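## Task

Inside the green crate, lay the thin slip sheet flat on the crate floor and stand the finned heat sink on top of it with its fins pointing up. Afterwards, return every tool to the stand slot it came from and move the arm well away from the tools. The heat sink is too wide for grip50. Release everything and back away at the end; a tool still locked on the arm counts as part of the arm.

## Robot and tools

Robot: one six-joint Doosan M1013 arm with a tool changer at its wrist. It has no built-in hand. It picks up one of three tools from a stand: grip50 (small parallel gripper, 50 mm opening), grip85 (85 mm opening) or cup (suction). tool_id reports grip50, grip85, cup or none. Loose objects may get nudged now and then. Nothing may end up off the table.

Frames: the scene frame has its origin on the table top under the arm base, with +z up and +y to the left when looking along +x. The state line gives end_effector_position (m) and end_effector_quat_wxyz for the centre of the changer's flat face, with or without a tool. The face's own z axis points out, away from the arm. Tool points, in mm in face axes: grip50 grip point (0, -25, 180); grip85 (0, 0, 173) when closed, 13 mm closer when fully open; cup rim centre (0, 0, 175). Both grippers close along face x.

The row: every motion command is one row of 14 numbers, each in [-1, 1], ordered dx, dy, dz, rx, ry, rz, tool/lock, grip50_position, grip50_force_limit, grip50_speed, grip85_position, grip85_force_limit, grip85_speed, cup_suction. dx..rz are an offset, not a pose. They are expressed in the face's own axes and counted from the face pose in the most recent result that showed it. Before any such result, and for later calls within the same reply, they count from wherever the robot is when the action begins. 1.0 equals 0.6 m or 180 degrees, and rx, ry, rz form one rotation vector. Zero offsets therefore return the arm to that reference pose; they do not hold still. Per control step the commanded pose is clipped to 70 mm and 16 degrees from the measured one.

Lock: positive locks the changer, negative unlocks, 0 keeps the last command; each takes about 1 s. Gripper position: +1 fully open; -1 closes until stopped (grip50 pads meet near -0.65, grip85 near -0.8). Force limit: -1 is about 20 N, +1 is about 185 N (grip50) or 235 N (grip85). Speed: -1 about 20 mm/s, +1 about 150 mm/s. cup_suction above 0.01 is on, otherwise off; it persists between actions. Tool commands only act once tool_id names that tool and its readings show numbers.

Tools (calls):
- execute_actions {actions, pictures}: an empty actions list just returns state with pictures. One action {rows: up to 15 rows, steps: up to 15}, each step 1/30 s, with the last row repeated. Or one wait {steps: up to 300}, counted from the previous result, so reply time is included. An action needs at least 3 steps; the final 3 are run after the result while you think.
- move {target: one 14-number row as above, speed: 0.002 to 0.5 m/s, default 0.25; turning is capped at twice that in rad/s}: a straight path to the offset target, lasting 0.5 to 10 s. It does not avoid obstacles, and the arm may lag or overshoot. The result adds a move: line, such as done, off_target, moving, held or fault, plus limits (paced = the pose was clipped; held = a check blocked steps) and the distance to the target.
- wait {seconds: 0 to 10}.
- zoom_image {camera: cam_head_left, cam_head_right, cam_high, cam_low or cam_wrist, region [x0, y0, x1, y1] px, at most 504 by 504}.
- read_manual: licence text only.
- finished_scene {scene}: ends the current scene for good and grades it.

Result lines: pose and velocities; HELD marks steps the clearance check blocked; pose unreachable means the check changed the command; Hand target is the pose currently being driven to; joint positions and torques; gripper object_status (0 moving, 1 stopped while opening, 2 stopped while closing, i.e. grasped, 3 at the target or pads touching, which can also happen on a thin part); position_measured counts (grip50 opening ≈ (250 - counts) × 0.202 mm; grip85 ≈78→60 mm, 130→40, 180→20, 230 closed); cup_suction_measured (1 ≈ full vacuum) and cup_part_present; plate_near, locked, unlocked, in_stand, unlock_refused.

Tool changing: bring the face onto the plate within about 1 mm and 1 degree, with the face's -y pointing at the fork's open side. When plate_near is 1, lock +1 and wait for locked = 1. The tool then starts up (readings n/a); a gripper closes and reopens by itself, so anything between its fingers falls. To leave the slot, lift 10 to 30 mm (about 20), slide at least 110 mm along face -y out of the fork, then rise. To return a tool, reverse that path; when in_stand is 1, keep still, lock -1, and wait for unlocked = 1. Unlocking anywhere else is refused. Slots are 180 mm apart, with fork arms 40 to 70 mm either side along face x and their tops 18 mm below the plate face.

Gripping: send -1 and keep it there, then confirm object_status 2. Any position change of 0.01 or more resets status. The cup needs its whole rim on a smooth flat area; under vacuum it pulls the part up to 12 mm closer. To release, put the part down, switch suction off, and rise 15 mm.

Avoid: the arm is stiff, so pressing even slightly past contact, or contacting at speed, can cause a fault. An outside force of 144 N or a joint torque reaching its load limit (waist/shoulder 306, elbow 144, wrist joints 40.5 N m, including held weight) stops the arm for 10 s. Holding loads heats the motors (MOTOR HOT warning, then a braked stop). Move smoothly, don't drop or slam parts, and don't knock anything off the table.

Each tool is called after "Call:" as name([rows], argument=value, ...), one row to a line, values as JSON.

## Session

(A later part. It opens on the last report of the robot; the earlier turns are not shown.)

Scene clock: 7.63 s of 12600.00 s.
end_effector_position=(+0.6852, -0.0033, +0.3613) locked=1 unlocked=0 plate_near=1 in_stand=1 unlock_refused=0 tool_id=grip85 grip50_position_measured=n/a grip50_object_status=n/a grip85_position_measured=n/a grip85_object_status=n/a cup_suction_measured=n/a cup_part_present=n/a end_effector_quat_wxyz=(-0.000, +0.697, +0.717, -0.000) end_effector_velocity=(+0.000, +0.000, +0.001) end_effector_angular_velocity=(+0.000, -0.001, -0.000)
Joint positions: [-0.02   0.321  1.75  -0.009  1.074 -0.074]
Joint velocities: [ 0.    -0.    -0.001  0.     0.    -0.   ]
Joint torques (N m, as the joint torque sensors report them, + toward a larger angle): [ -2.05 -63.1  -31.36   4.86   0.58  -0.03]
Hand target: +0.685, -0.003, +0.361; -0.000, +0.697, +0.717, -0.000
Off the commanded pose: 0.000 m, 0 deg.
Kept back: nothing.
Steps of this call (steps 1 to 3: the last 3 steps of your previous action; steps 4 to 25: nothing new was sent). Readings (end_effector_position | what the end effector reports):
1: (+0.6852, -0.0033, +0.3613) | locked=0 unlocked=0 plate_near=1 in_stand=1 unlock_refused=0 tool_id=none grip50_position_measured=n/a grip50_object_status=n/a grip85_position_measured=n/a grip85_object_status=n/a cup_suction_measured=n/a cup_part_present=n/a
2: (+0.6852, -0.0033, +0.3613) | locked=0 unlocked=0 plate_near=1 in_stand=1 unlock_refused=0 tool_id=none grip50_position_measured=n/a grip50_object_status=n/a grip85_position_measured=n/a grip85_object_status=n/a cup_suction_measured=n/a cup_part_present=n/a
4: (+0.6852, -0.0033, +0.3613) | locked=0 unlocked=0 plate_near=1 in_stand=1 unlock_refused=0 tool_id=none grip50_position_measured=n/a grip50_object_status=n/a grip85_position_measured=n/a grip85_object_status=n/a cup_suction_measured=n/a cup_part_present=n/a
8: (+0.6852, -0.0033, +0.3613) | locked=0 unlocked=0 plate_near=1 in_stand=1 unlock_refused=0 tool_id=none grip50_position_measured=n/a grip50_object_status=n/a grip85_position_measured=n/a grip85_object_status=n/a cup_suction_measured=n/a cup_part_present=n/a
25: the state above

Call:
move(target=[0,0,-0.034,0,0,0,0,0,0,0,1,0,0,0], speed=0.06)

Call:
move(target=[0,-0.2,0,0,0,0,0,0,0,0,1,0,0,0], speed=0.15)

Call:
move(target=[0.55,-0.18,0,0,0,0,0,0,0,0,1,0,0,0], speed=0.3)

Scene clock: 8.57 s of 12600.00 s.
end_effector_position=(+0.6853, -0.0033, +0.3817) locked=1 unlocked=0 plate_near=1 in_stand=0 unlock_refused=0 tool_id=grip85 grip50_position_measured=n/a grip50_object_status=n/a grip85_position_measured=n/a grip85_object_status=n/a cup_suction_measured=n/a cup_part_present=n/a end_effector_quat_wxyz=(-0.000, +0.697, +0.717, -0.000) end_effector_velocity=(+0.000, -0.000, +0.001) end_effector_angular_velocity=(+0.000, -0.001, +0.001)
Joint positions: [-0.02   0.306  1.73  -0.008  1.11  -0.074]
Joint velocities: [-0.    -0.    -0.001  0.    -0.    -0.001]
Joint torques (N m, as the joint torque sensors report them, + toward a larger angle): [ -0.31 -83.54 -50.21   3.85  -0.42  -0.37]
Hand target: +0.685, -0.003, +0.382; -0.000, +0.697, +0.717, -0.000
Off the commanded pose: 0.000 m, 0 deg.
Kept back: nothing.
move: done
camera_calibration (this result's frames):
cam_wrist: T_world_to_cam=[[0.017154, 0.999207, 0.0359183, -0.01875], [0.950669, -0.027428, 0.308993, -0.710557], [0.309733, 0.0288459, -0.950386, 0.20351], [0, 0, 0, 1]] pos_world=[0.612792, -0.00662449, 0.413644]

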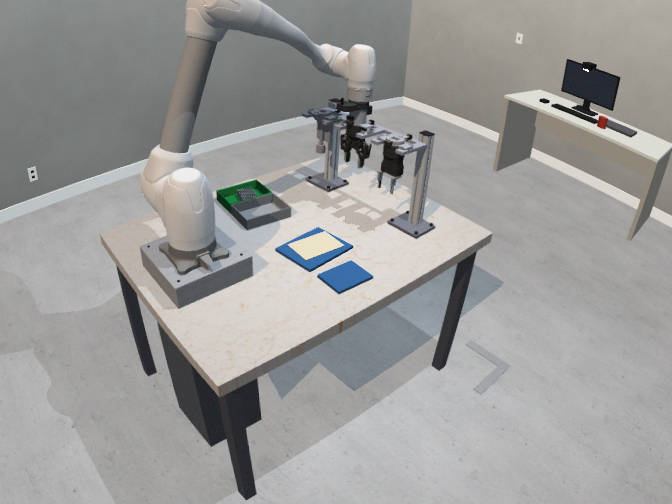

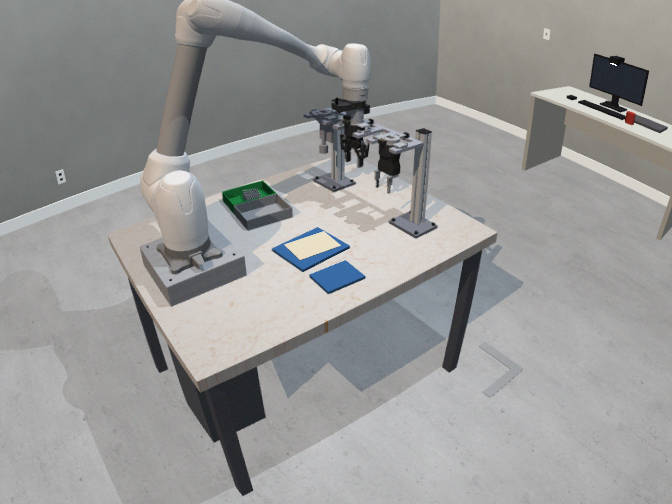

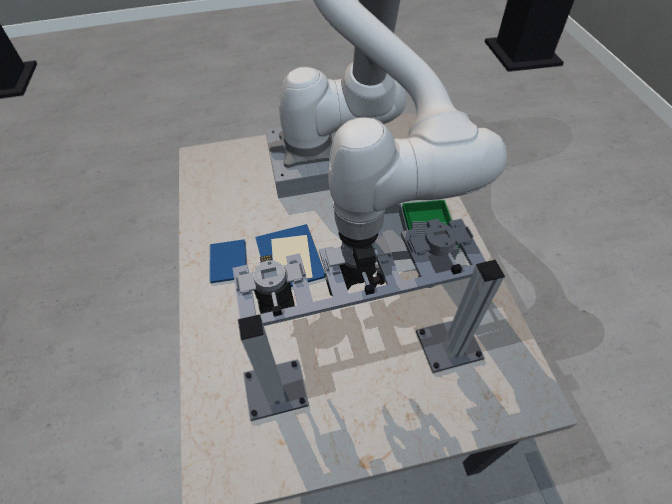

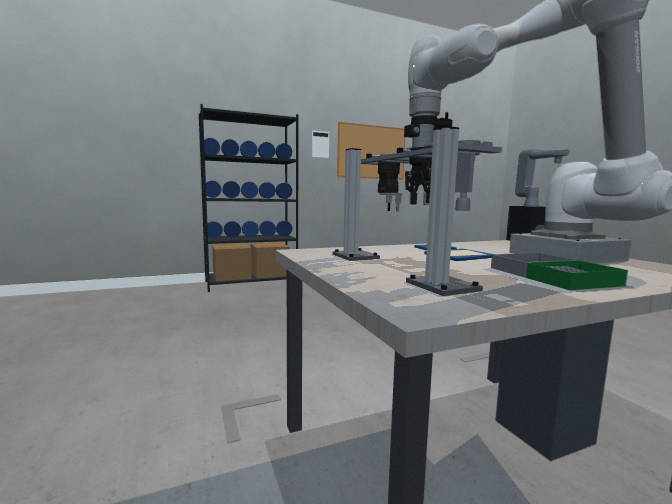

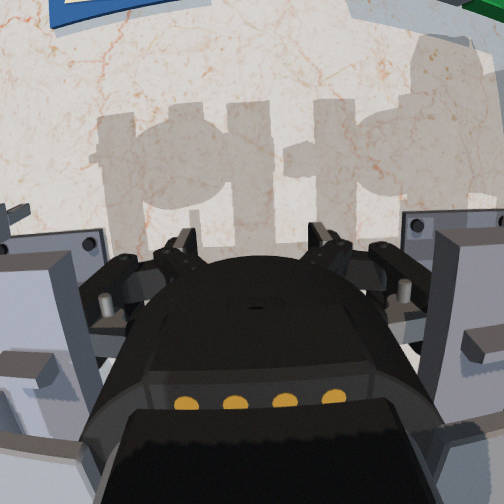

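Scene clock: 9.70 s of 12600.00 s.
end_effector_position=(+0.5654, -0.0067, +0.3820) locked=1 unlocked=0 plate_near=1 in_stand=0 unlock_refused=0 tool_id=grip85 grip50_position_measured=n/a grip50_object_status=n/a grip85_position_measured=n/a grip85_object_status=n/a cup_suction_measured=n/a cup_part_present=n/a end_effector_quat_wxyz=(-0.000, +0.697, +0.717, -0.000) end_effector_velocity=(-0.000, -0.000, -0.000) end_effector_angular_velocity=(-0.000, -0.000, +0.000)
Joint positions: [-0.036  0.128  1.955 -0.009  1.063 -0.09 ]
Joint velocities: [-0.    -0.     0.001 -0.    -0.    -0.   ]
Joint torques (N m, as the joint torque sensors report them, + toward a larger angle): [ -2.56 -63.83 -47.88   3.49  -0.55  -0.04]
Hand target: +0.565, -0.007, +0.382; -0.000, +0.697, +0.717, -0.000
Off the commanded pose: 0.000 m, 0 deg.
Kept back: nothing.
move: done
camera_calibration (this result's frames):
cam_wrist: T_world_to_cam=[[0.0171185, 0.999211, 0.035837, -0.0132737], [0.950665, -0.0273695, 0.309011, -0.596791], [0.309748, 0.0287792, -0.950383, 0.241055], [0, 0, 0, 1]] pos_world=[0.492909, -0.010008, 0.413985]

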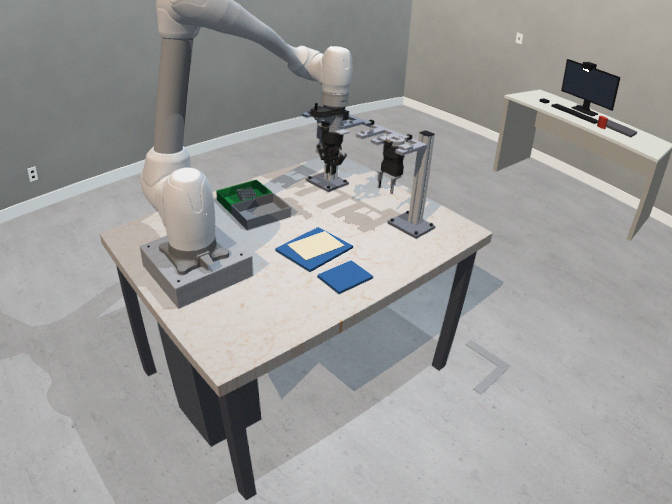

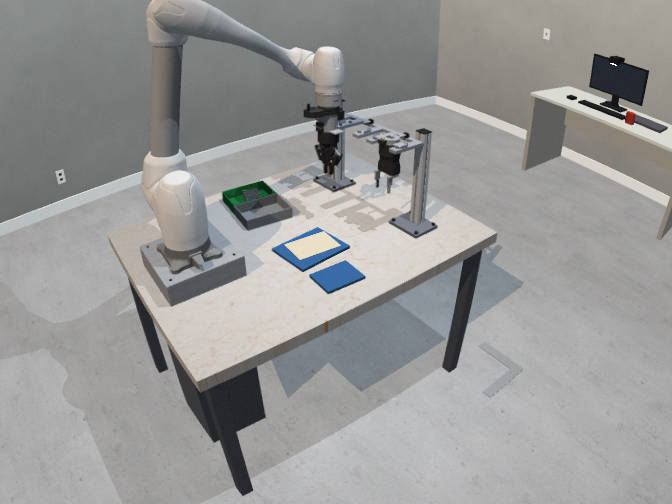

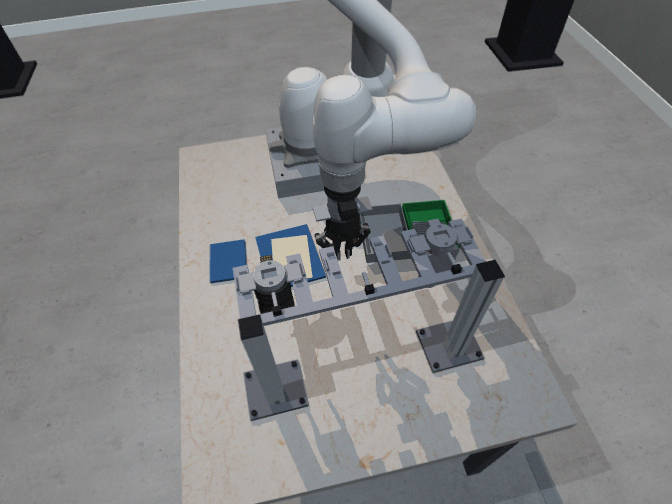

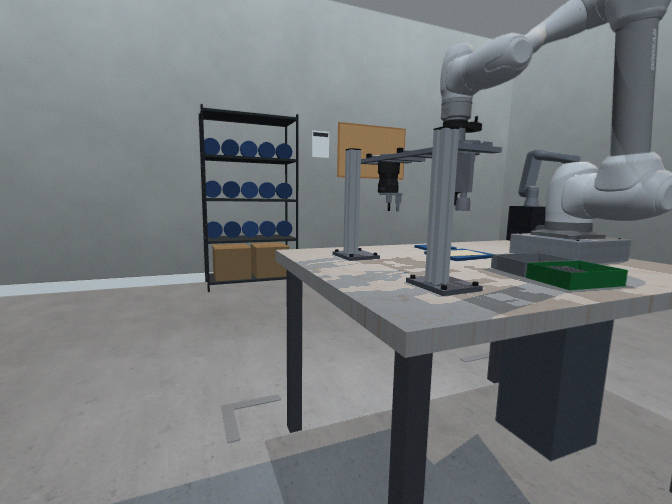

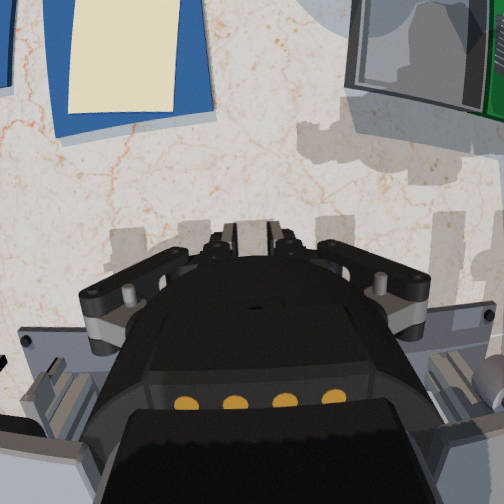

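Scene clock: 11.27 s of 12600.00 s.
end_effector_position=(+0.4481, +0.3207, +0.3825) locked=1 unlocked=0 plate_near=1 in_stand=0 unlock_refused=0 tool_id=grip85 grip50_position_measured=n/a grip50_object_status=n/a grip85_position_measured=3 grip85_object_status=3 cup_suction_measured=n/a cup_part_present=n/a end_effector_quat_wxyz=(-0.001, +0.697, +0.717, +0.000) end_effector_velocity=(+0.000, +0.001, +0.000) end_effector_angular_velocity=(+0.002, -0.000, -0.001)
Joint positions: [ 0.592  0.11   1.979 -0.003  1.061  0.535]
Joint velocities: [ 0.001  0.    -0.001  0.001 -0.001  0.   ]
Joint torques (N m, as the joint torque sensors report them, + toward a larger angle): [ -1.87 -58.8  -48.65   3.46  -0.45   0.16]
Hand target: +0.448, +0.321, +0.383; -0.001, +0.697, +0.717, +0.000
Off the commanded pose: 0.001 m, 0 deg.
Kept back: nothing.
move: done
camera_calibration (this result's frames):
cam_wrist: T_world_to_cam=[[0.0171828, 0.999158, 0.037248, -0.338959], [0.950718, -0.0278616, 0.308802, -0.476292], [0.309579, 0.0301062, -0.950397, 0.268099], [0, 0, 0, 1]] pos_world=[0.375646, 0.317332, 0.414506]

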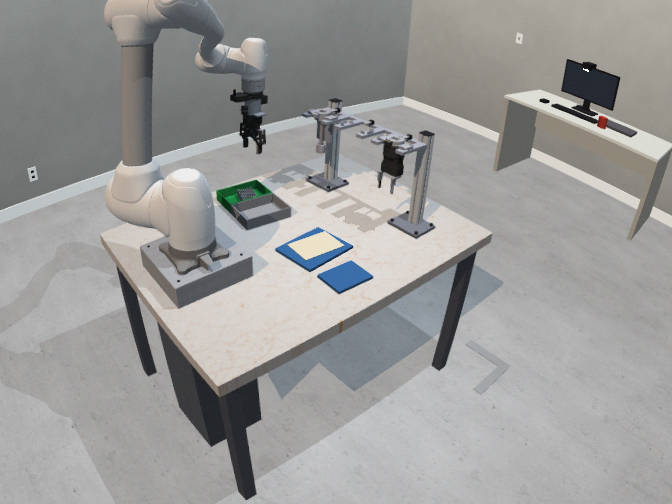

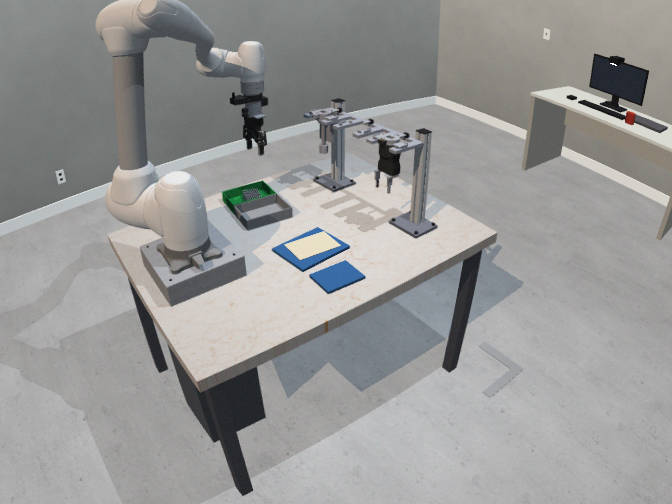

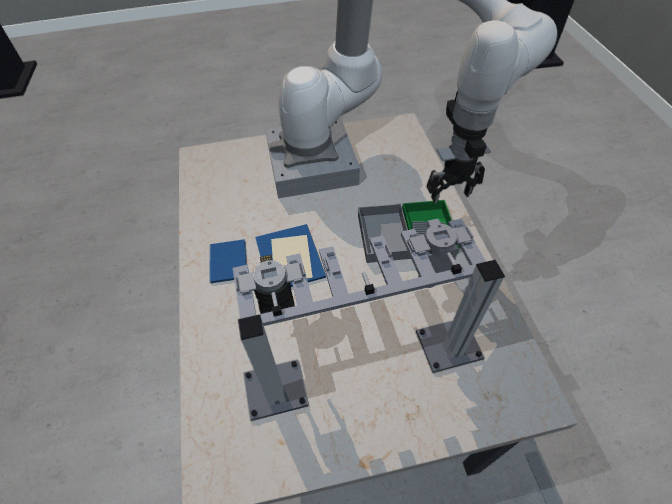

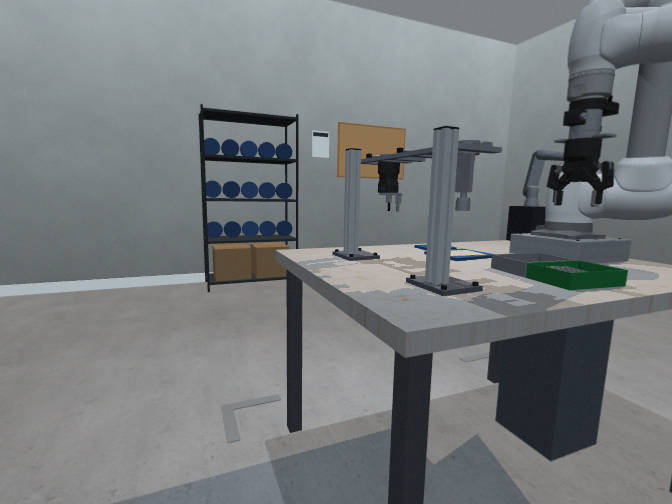

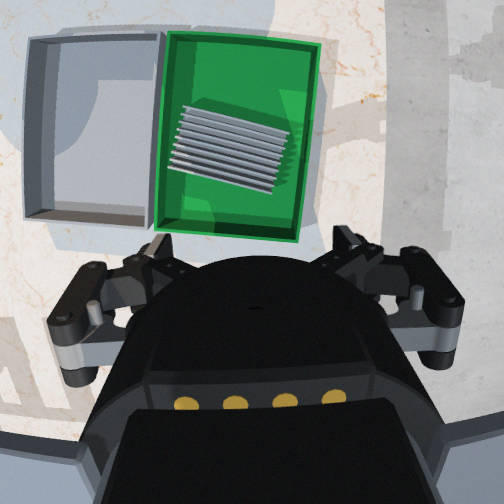

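Call:
zoom_image(camera="cam_wrist", region=[130, 20, 360, 250])

Region (130, 20, 360, 250) of cam_wrist's 504x504 image, scaled by 2.191, with more detail than that image has.

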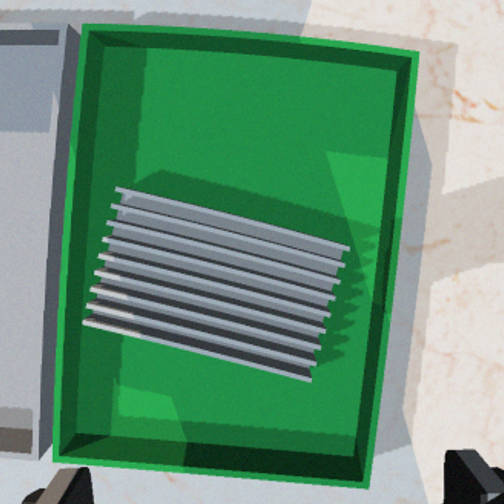

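Call:
move(target=[-0.0223,-0.077,0.1875,0,0,-0.403,0,0,0,0,1,0,0,0], speed=0.4)

Scene clock: 14.10 s of 12600.00 s.
end_effector_position=(+0.4020, +0.3062, +0.2701) locked=1 unlocked=0 plate_near=1 in_stand=0 unlock_refused=0 tool_id=grip85 grip50_position_measured=n/a grip50_object_status=n/a grip85_position_measured=3 grip85_object_status=3 cup_suction_measured=n/a cup_part_present=n/a end_effector_quat_wxyz=(-0.000, +0.138, +0.990, +0.001) end_effector_velocity=(+0.000, -0.000, -0.000) end_effector_angular_velocity=(+0.001, +0.000, -0.000)
Joint positions: [ 0.615  0.164  2.165 -0.003  0.82  -0.707]
Joint velocities: [-0.001  0.     0.001  0.001 -0.001 -0.001]
Joint torques (N m, as the joint torque sensors report them, + toward a larger angle): [ -3.07 -59.21 -40.72   2.84  -0.48   0.14]
Hand target: +0.402, +0.306, +0.270; -0.000, +0.138, +0.990, +0.001
Off the commanded pose: 0.000 m, 0 deg.
Kept back: nothing.
move: done
camera_calibration (this result's frames):
cam_wrist: T_world_to_cam=[[-0.948047, 0.315984, 0.036884, 0.277821], [0.311405, 0.898038, 0.310733, -0.425214], [0.0650632, 0.306075, -0.949781, 0.189537], [0, 0, 0, 1]] pos_world=[0.383469, 0.236059, 0.301899]

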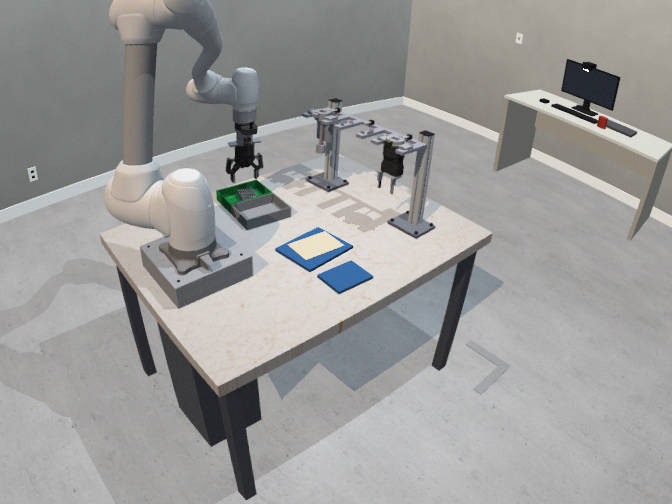

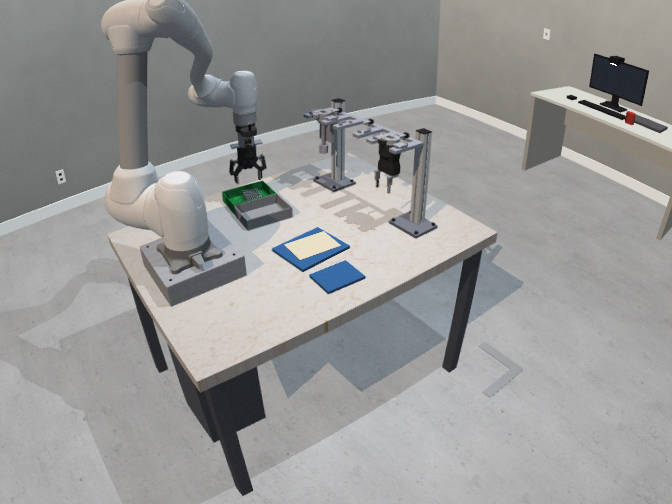

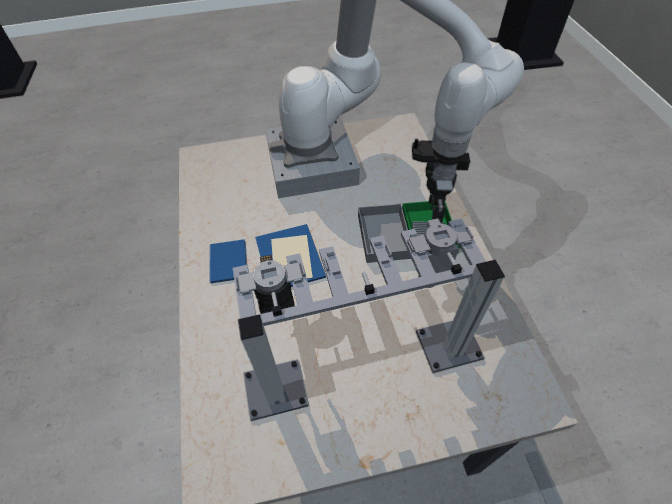

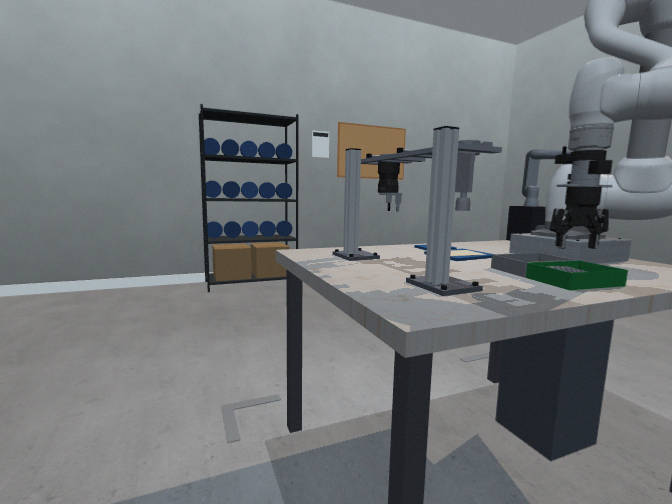

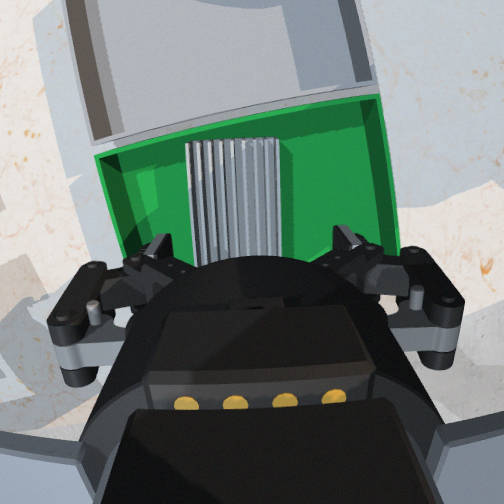

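Call:
move(target=[-0.0167,-0.006,0.075,0,0,0,0,0,0,0,1,0,0,0], speed=0.1)

Scene clock: 15.20 s of 12600.00 s.
end_effector_position=(+0.4106, +0.3001, +0.2250) locked=1 unlocked=0 plate_near=1 in_stand=0 unlock_refused=0 tool_id=grip85 grip50_position_measured=n/a grip50_object_status=n/a grip85_position_measured=3 grip85_object_status=3 cup_suction_measured=n/a cup_part_present=n/a end_effector_quat_wxyz=(-0.000, +0.138, +0.990, +0.001) end_effector_velocity=(-0.000, -0.000, -0.000) end_effector_angular_velocity=(-0.000, +0.000, -0.000)
Joint positions: [ 0.596  0.231  2.192 -0.004  0.725 -0.726]
Joint velocities: [-0.     0.001  0.     0.    -0.    -0.   ]
Joint torques (N m, as the joint torque sensors report them, + toward a larger angle): [ -1.67 -62.67 -37.02   2.7   -0.41  -0.2 ]
Hand target: +0.411, +0.300, +0.225; -0.000, +0.138, +0.990, +0.001
Off the commanded pose: 0.000 m, 0 deg.
Kept back: nothing.
move: done
camera_calibration (this result's frames):
cam_wrist: T_world_to_cam=[[-0.948076, 0.31591, 0.0367912, 0.289626], [0.311305, 0.898068, 0.310746, -0.408332], [0.0651266, 0.306064, -0.949781, 0.148062], [0, 0, 0, 1]] pos_world=[0.392061, 0.229898, 0.256858]

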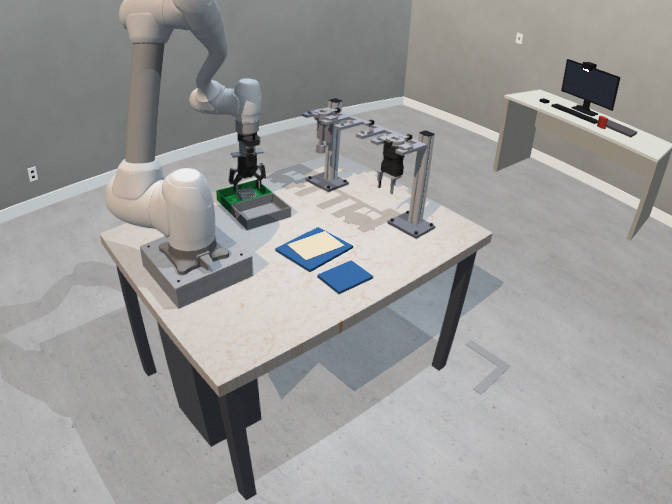

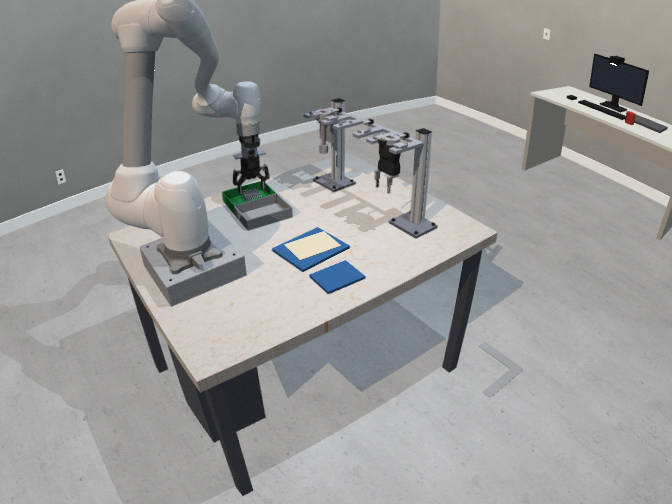

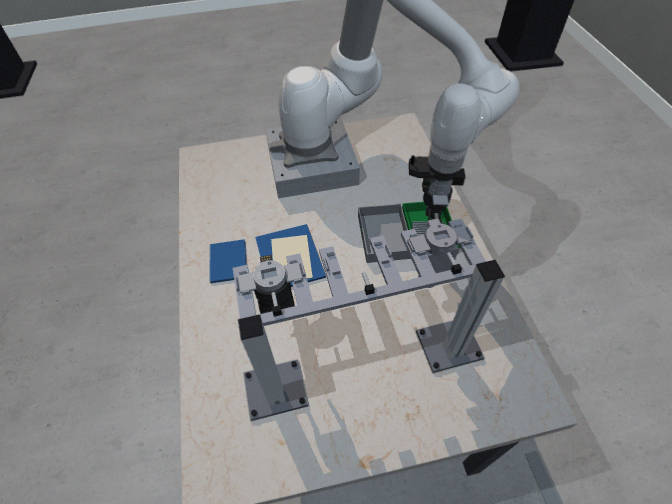

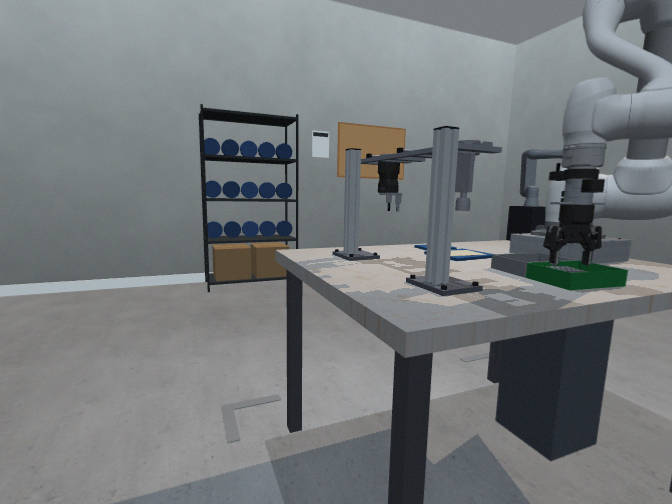

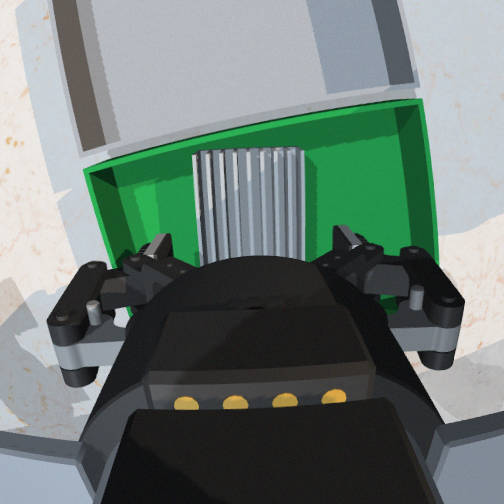

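Call:
move(target=[0,0,0.047,0,0,0,0,0,0,0,0.7,0,0,0], speed=0.05)

Call:
move(target=[0,0,0,0,0,0,0,0,0,0,-1,-0.5,-0.6,0])

Scene clock: 16.27 s of 12600.00 s.
end_effector_position=(+0.4106, +0.3001, +0.1968) locked=1 unlocked=0 plate_near=1 in_stand=0 unlock_refused=0 tool_id=grip85 grip50_position_measured=n/a grip50_object_status=n/a grip85_position_measured=41 grip85_object_status=3 cup_suction_measured=n/a cup_part_present=n/a end_effector_quat_wxyz=(-0.000, +0.138, +0.990, +0.001) end_effector_velocity=(-0.001, -0.000, -0.001) end_effector_angular_velocity=(+0.000, +0.001, -0.001)
Joint positions: [ 0.595  0.274  2.21  -0.004  0.665 -0.726]
Joint velocities: [-0.     0.     0.001  0.001 -0.001  0.   ]
Joint torques (N m, as the joint torque sensors report them, + toward a larger angle): [ -3.75 -65.23 -34.44   2.75  -0.33  -0.11]
Hand target: +0.411, +0.300, +0.197; -0.000, +0.138, +0.990, +0.001
Off the commanded pose: 0.000 m, 0 deg.
Kept back: nothing.
move: done
camera_calibration (this result's frames):
cam_wrist: T_world_to_cam=[[-0.948085, 0.315885, 0.0367735, 0.290627], [0.311274, 0.898068, 0.310778, -0.39957], [0.0651449, 0.30609, -0.949771, 0.121239], [0, 0, 0, 1]] pos_world=[0.392016, 0.229926, 0.22864]

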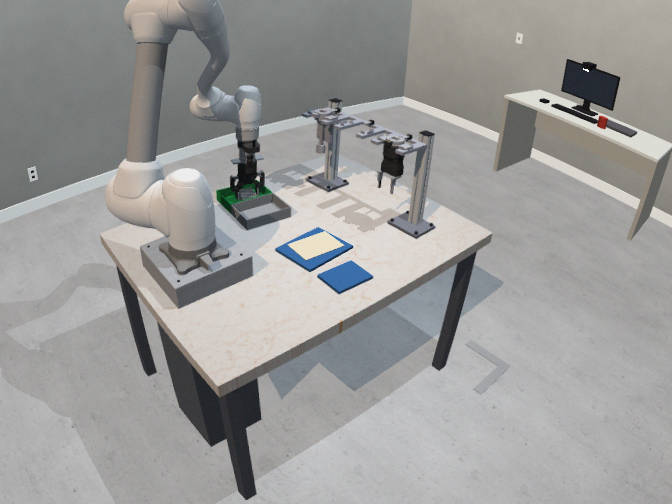

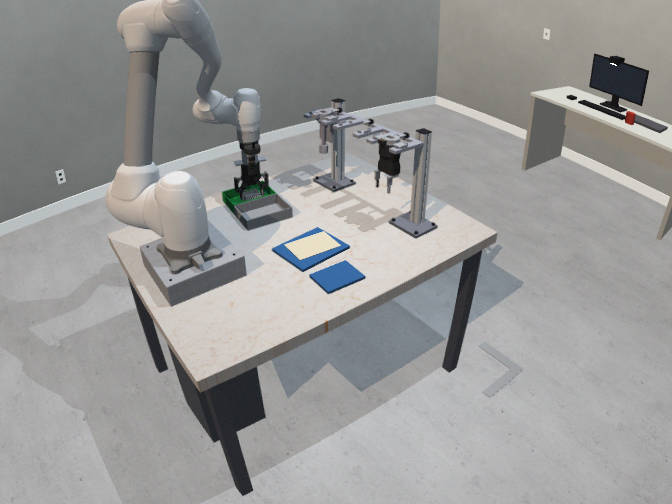

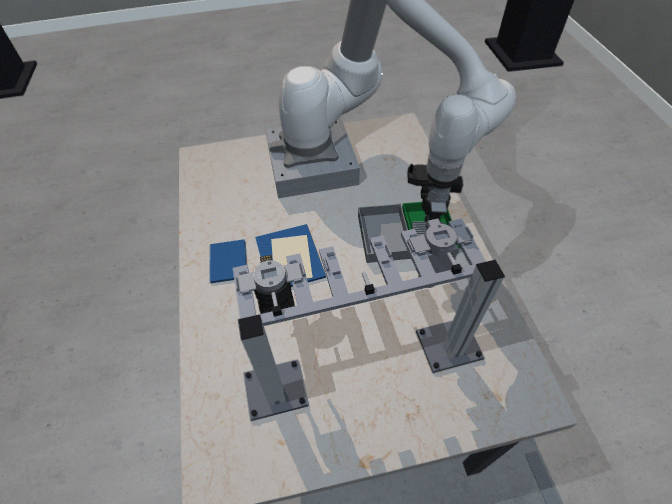

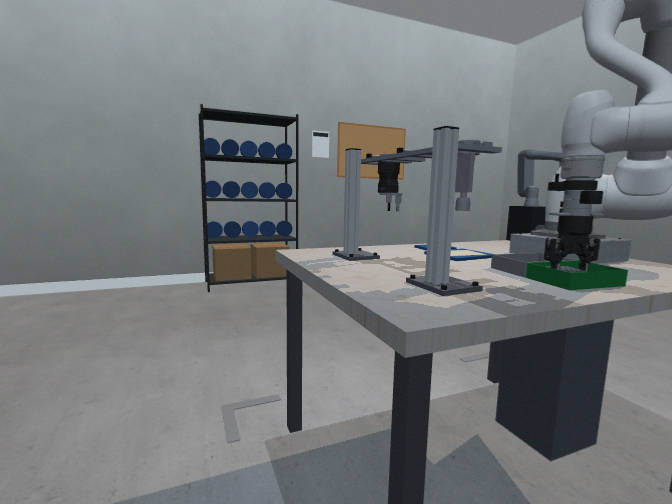

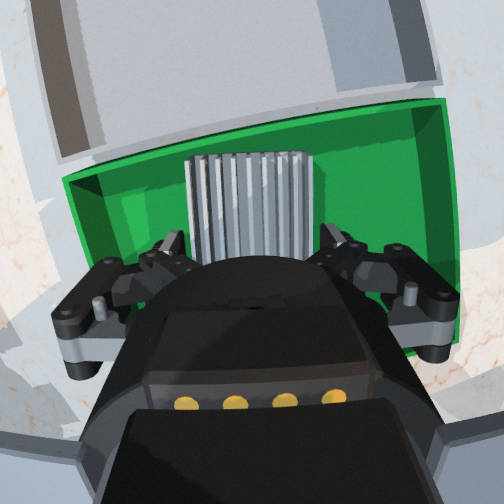

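Scene clock: 16.90 s of 12600.00 s.
end_effector_position=(+0.4106, +0.3001, +0.1968) locked=1 unlocked=0 plate_near=1 in_stand=0 unlock_refused=0 tool_id=grip85 grip50_position_measured=n/a grip50_object_status=n/a grip85_position_measured=80 grip85_object_status=2 cup_suction_measured=n/a cup_part_present=n/a end_effector_quat_wxyz=(-0.000, +0.138, +0.990, +0.001) end_effector_velocity=(-0.001, -0.000, -0.001) end_effector_angular_velocity=(-0.001, +0.002, +0.000)
Joint positions: [ 0.595  0.274  2.21  -0.004  0.665 -0.726]
Joint velocities: [ 0.     0.     0.001 -0.     0.     0.   ]
Joint torques (N m, as the joint torque sensors report them, + toward a larger angle): [ -2.41 -49.08 -25.62   2.6   -2.44  -0.13]
Hand target: +0.411, +0.300, +0.197; -0.000, +0.138, +0.990, +0.001
Off the commanded pose: 0.000 m, 0 deg.
Kept back: nothing.
move: done
camera_calibration (this result's frames):
cam_wrist: T_world_to_cam=[[-0.948083, 0.31589, 0.036768, 0.290626], [0.311277, 0.898064, 0.310784, -0.399572], [0.0651537, 0.306095, -0.949769, 0.121232], [0, 0, 0, 1]] pos_world=[0.392017, 0.229927, 0.228637]

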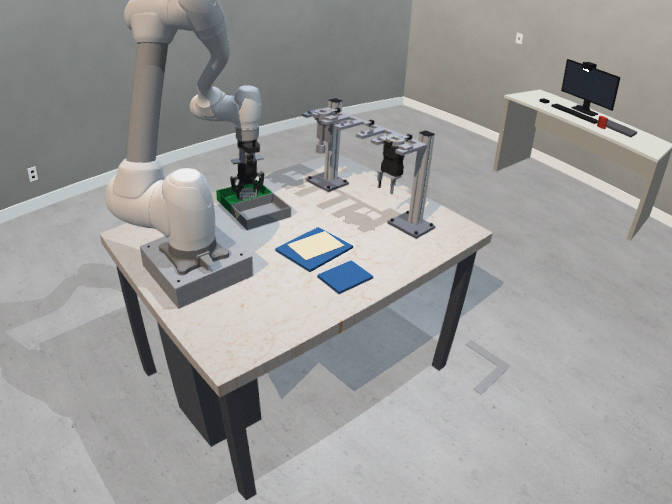

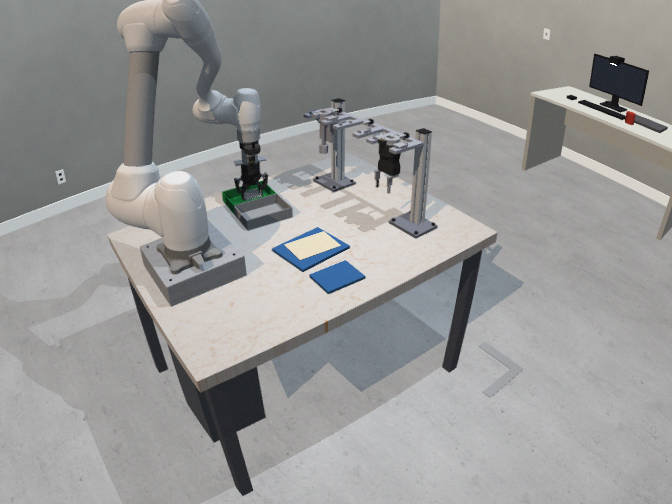

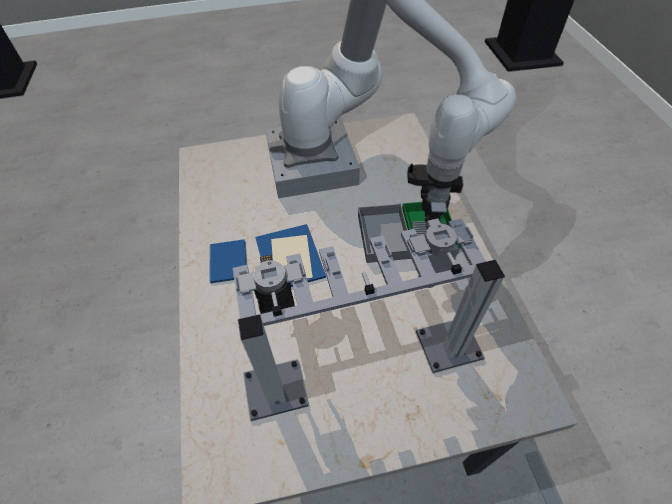

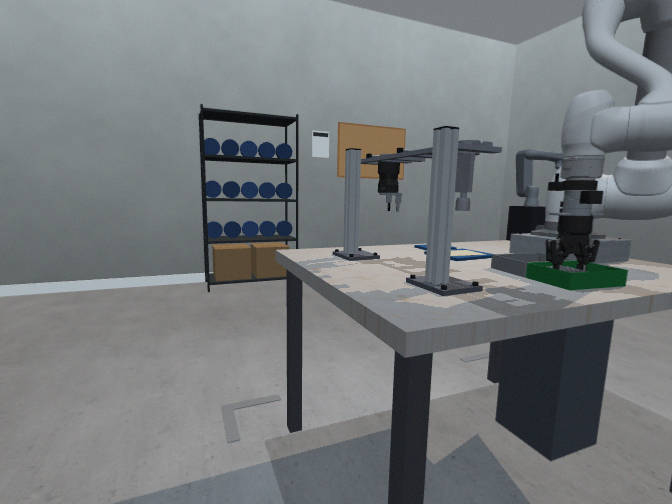

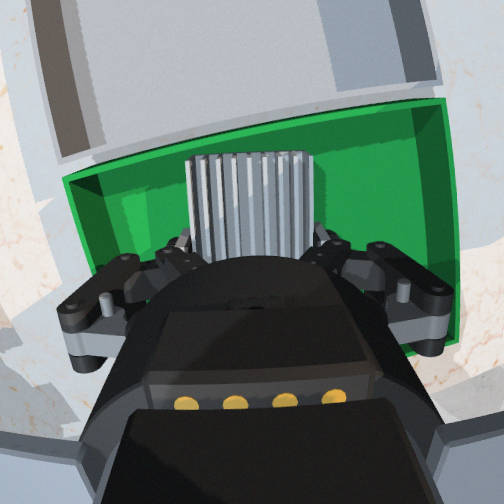

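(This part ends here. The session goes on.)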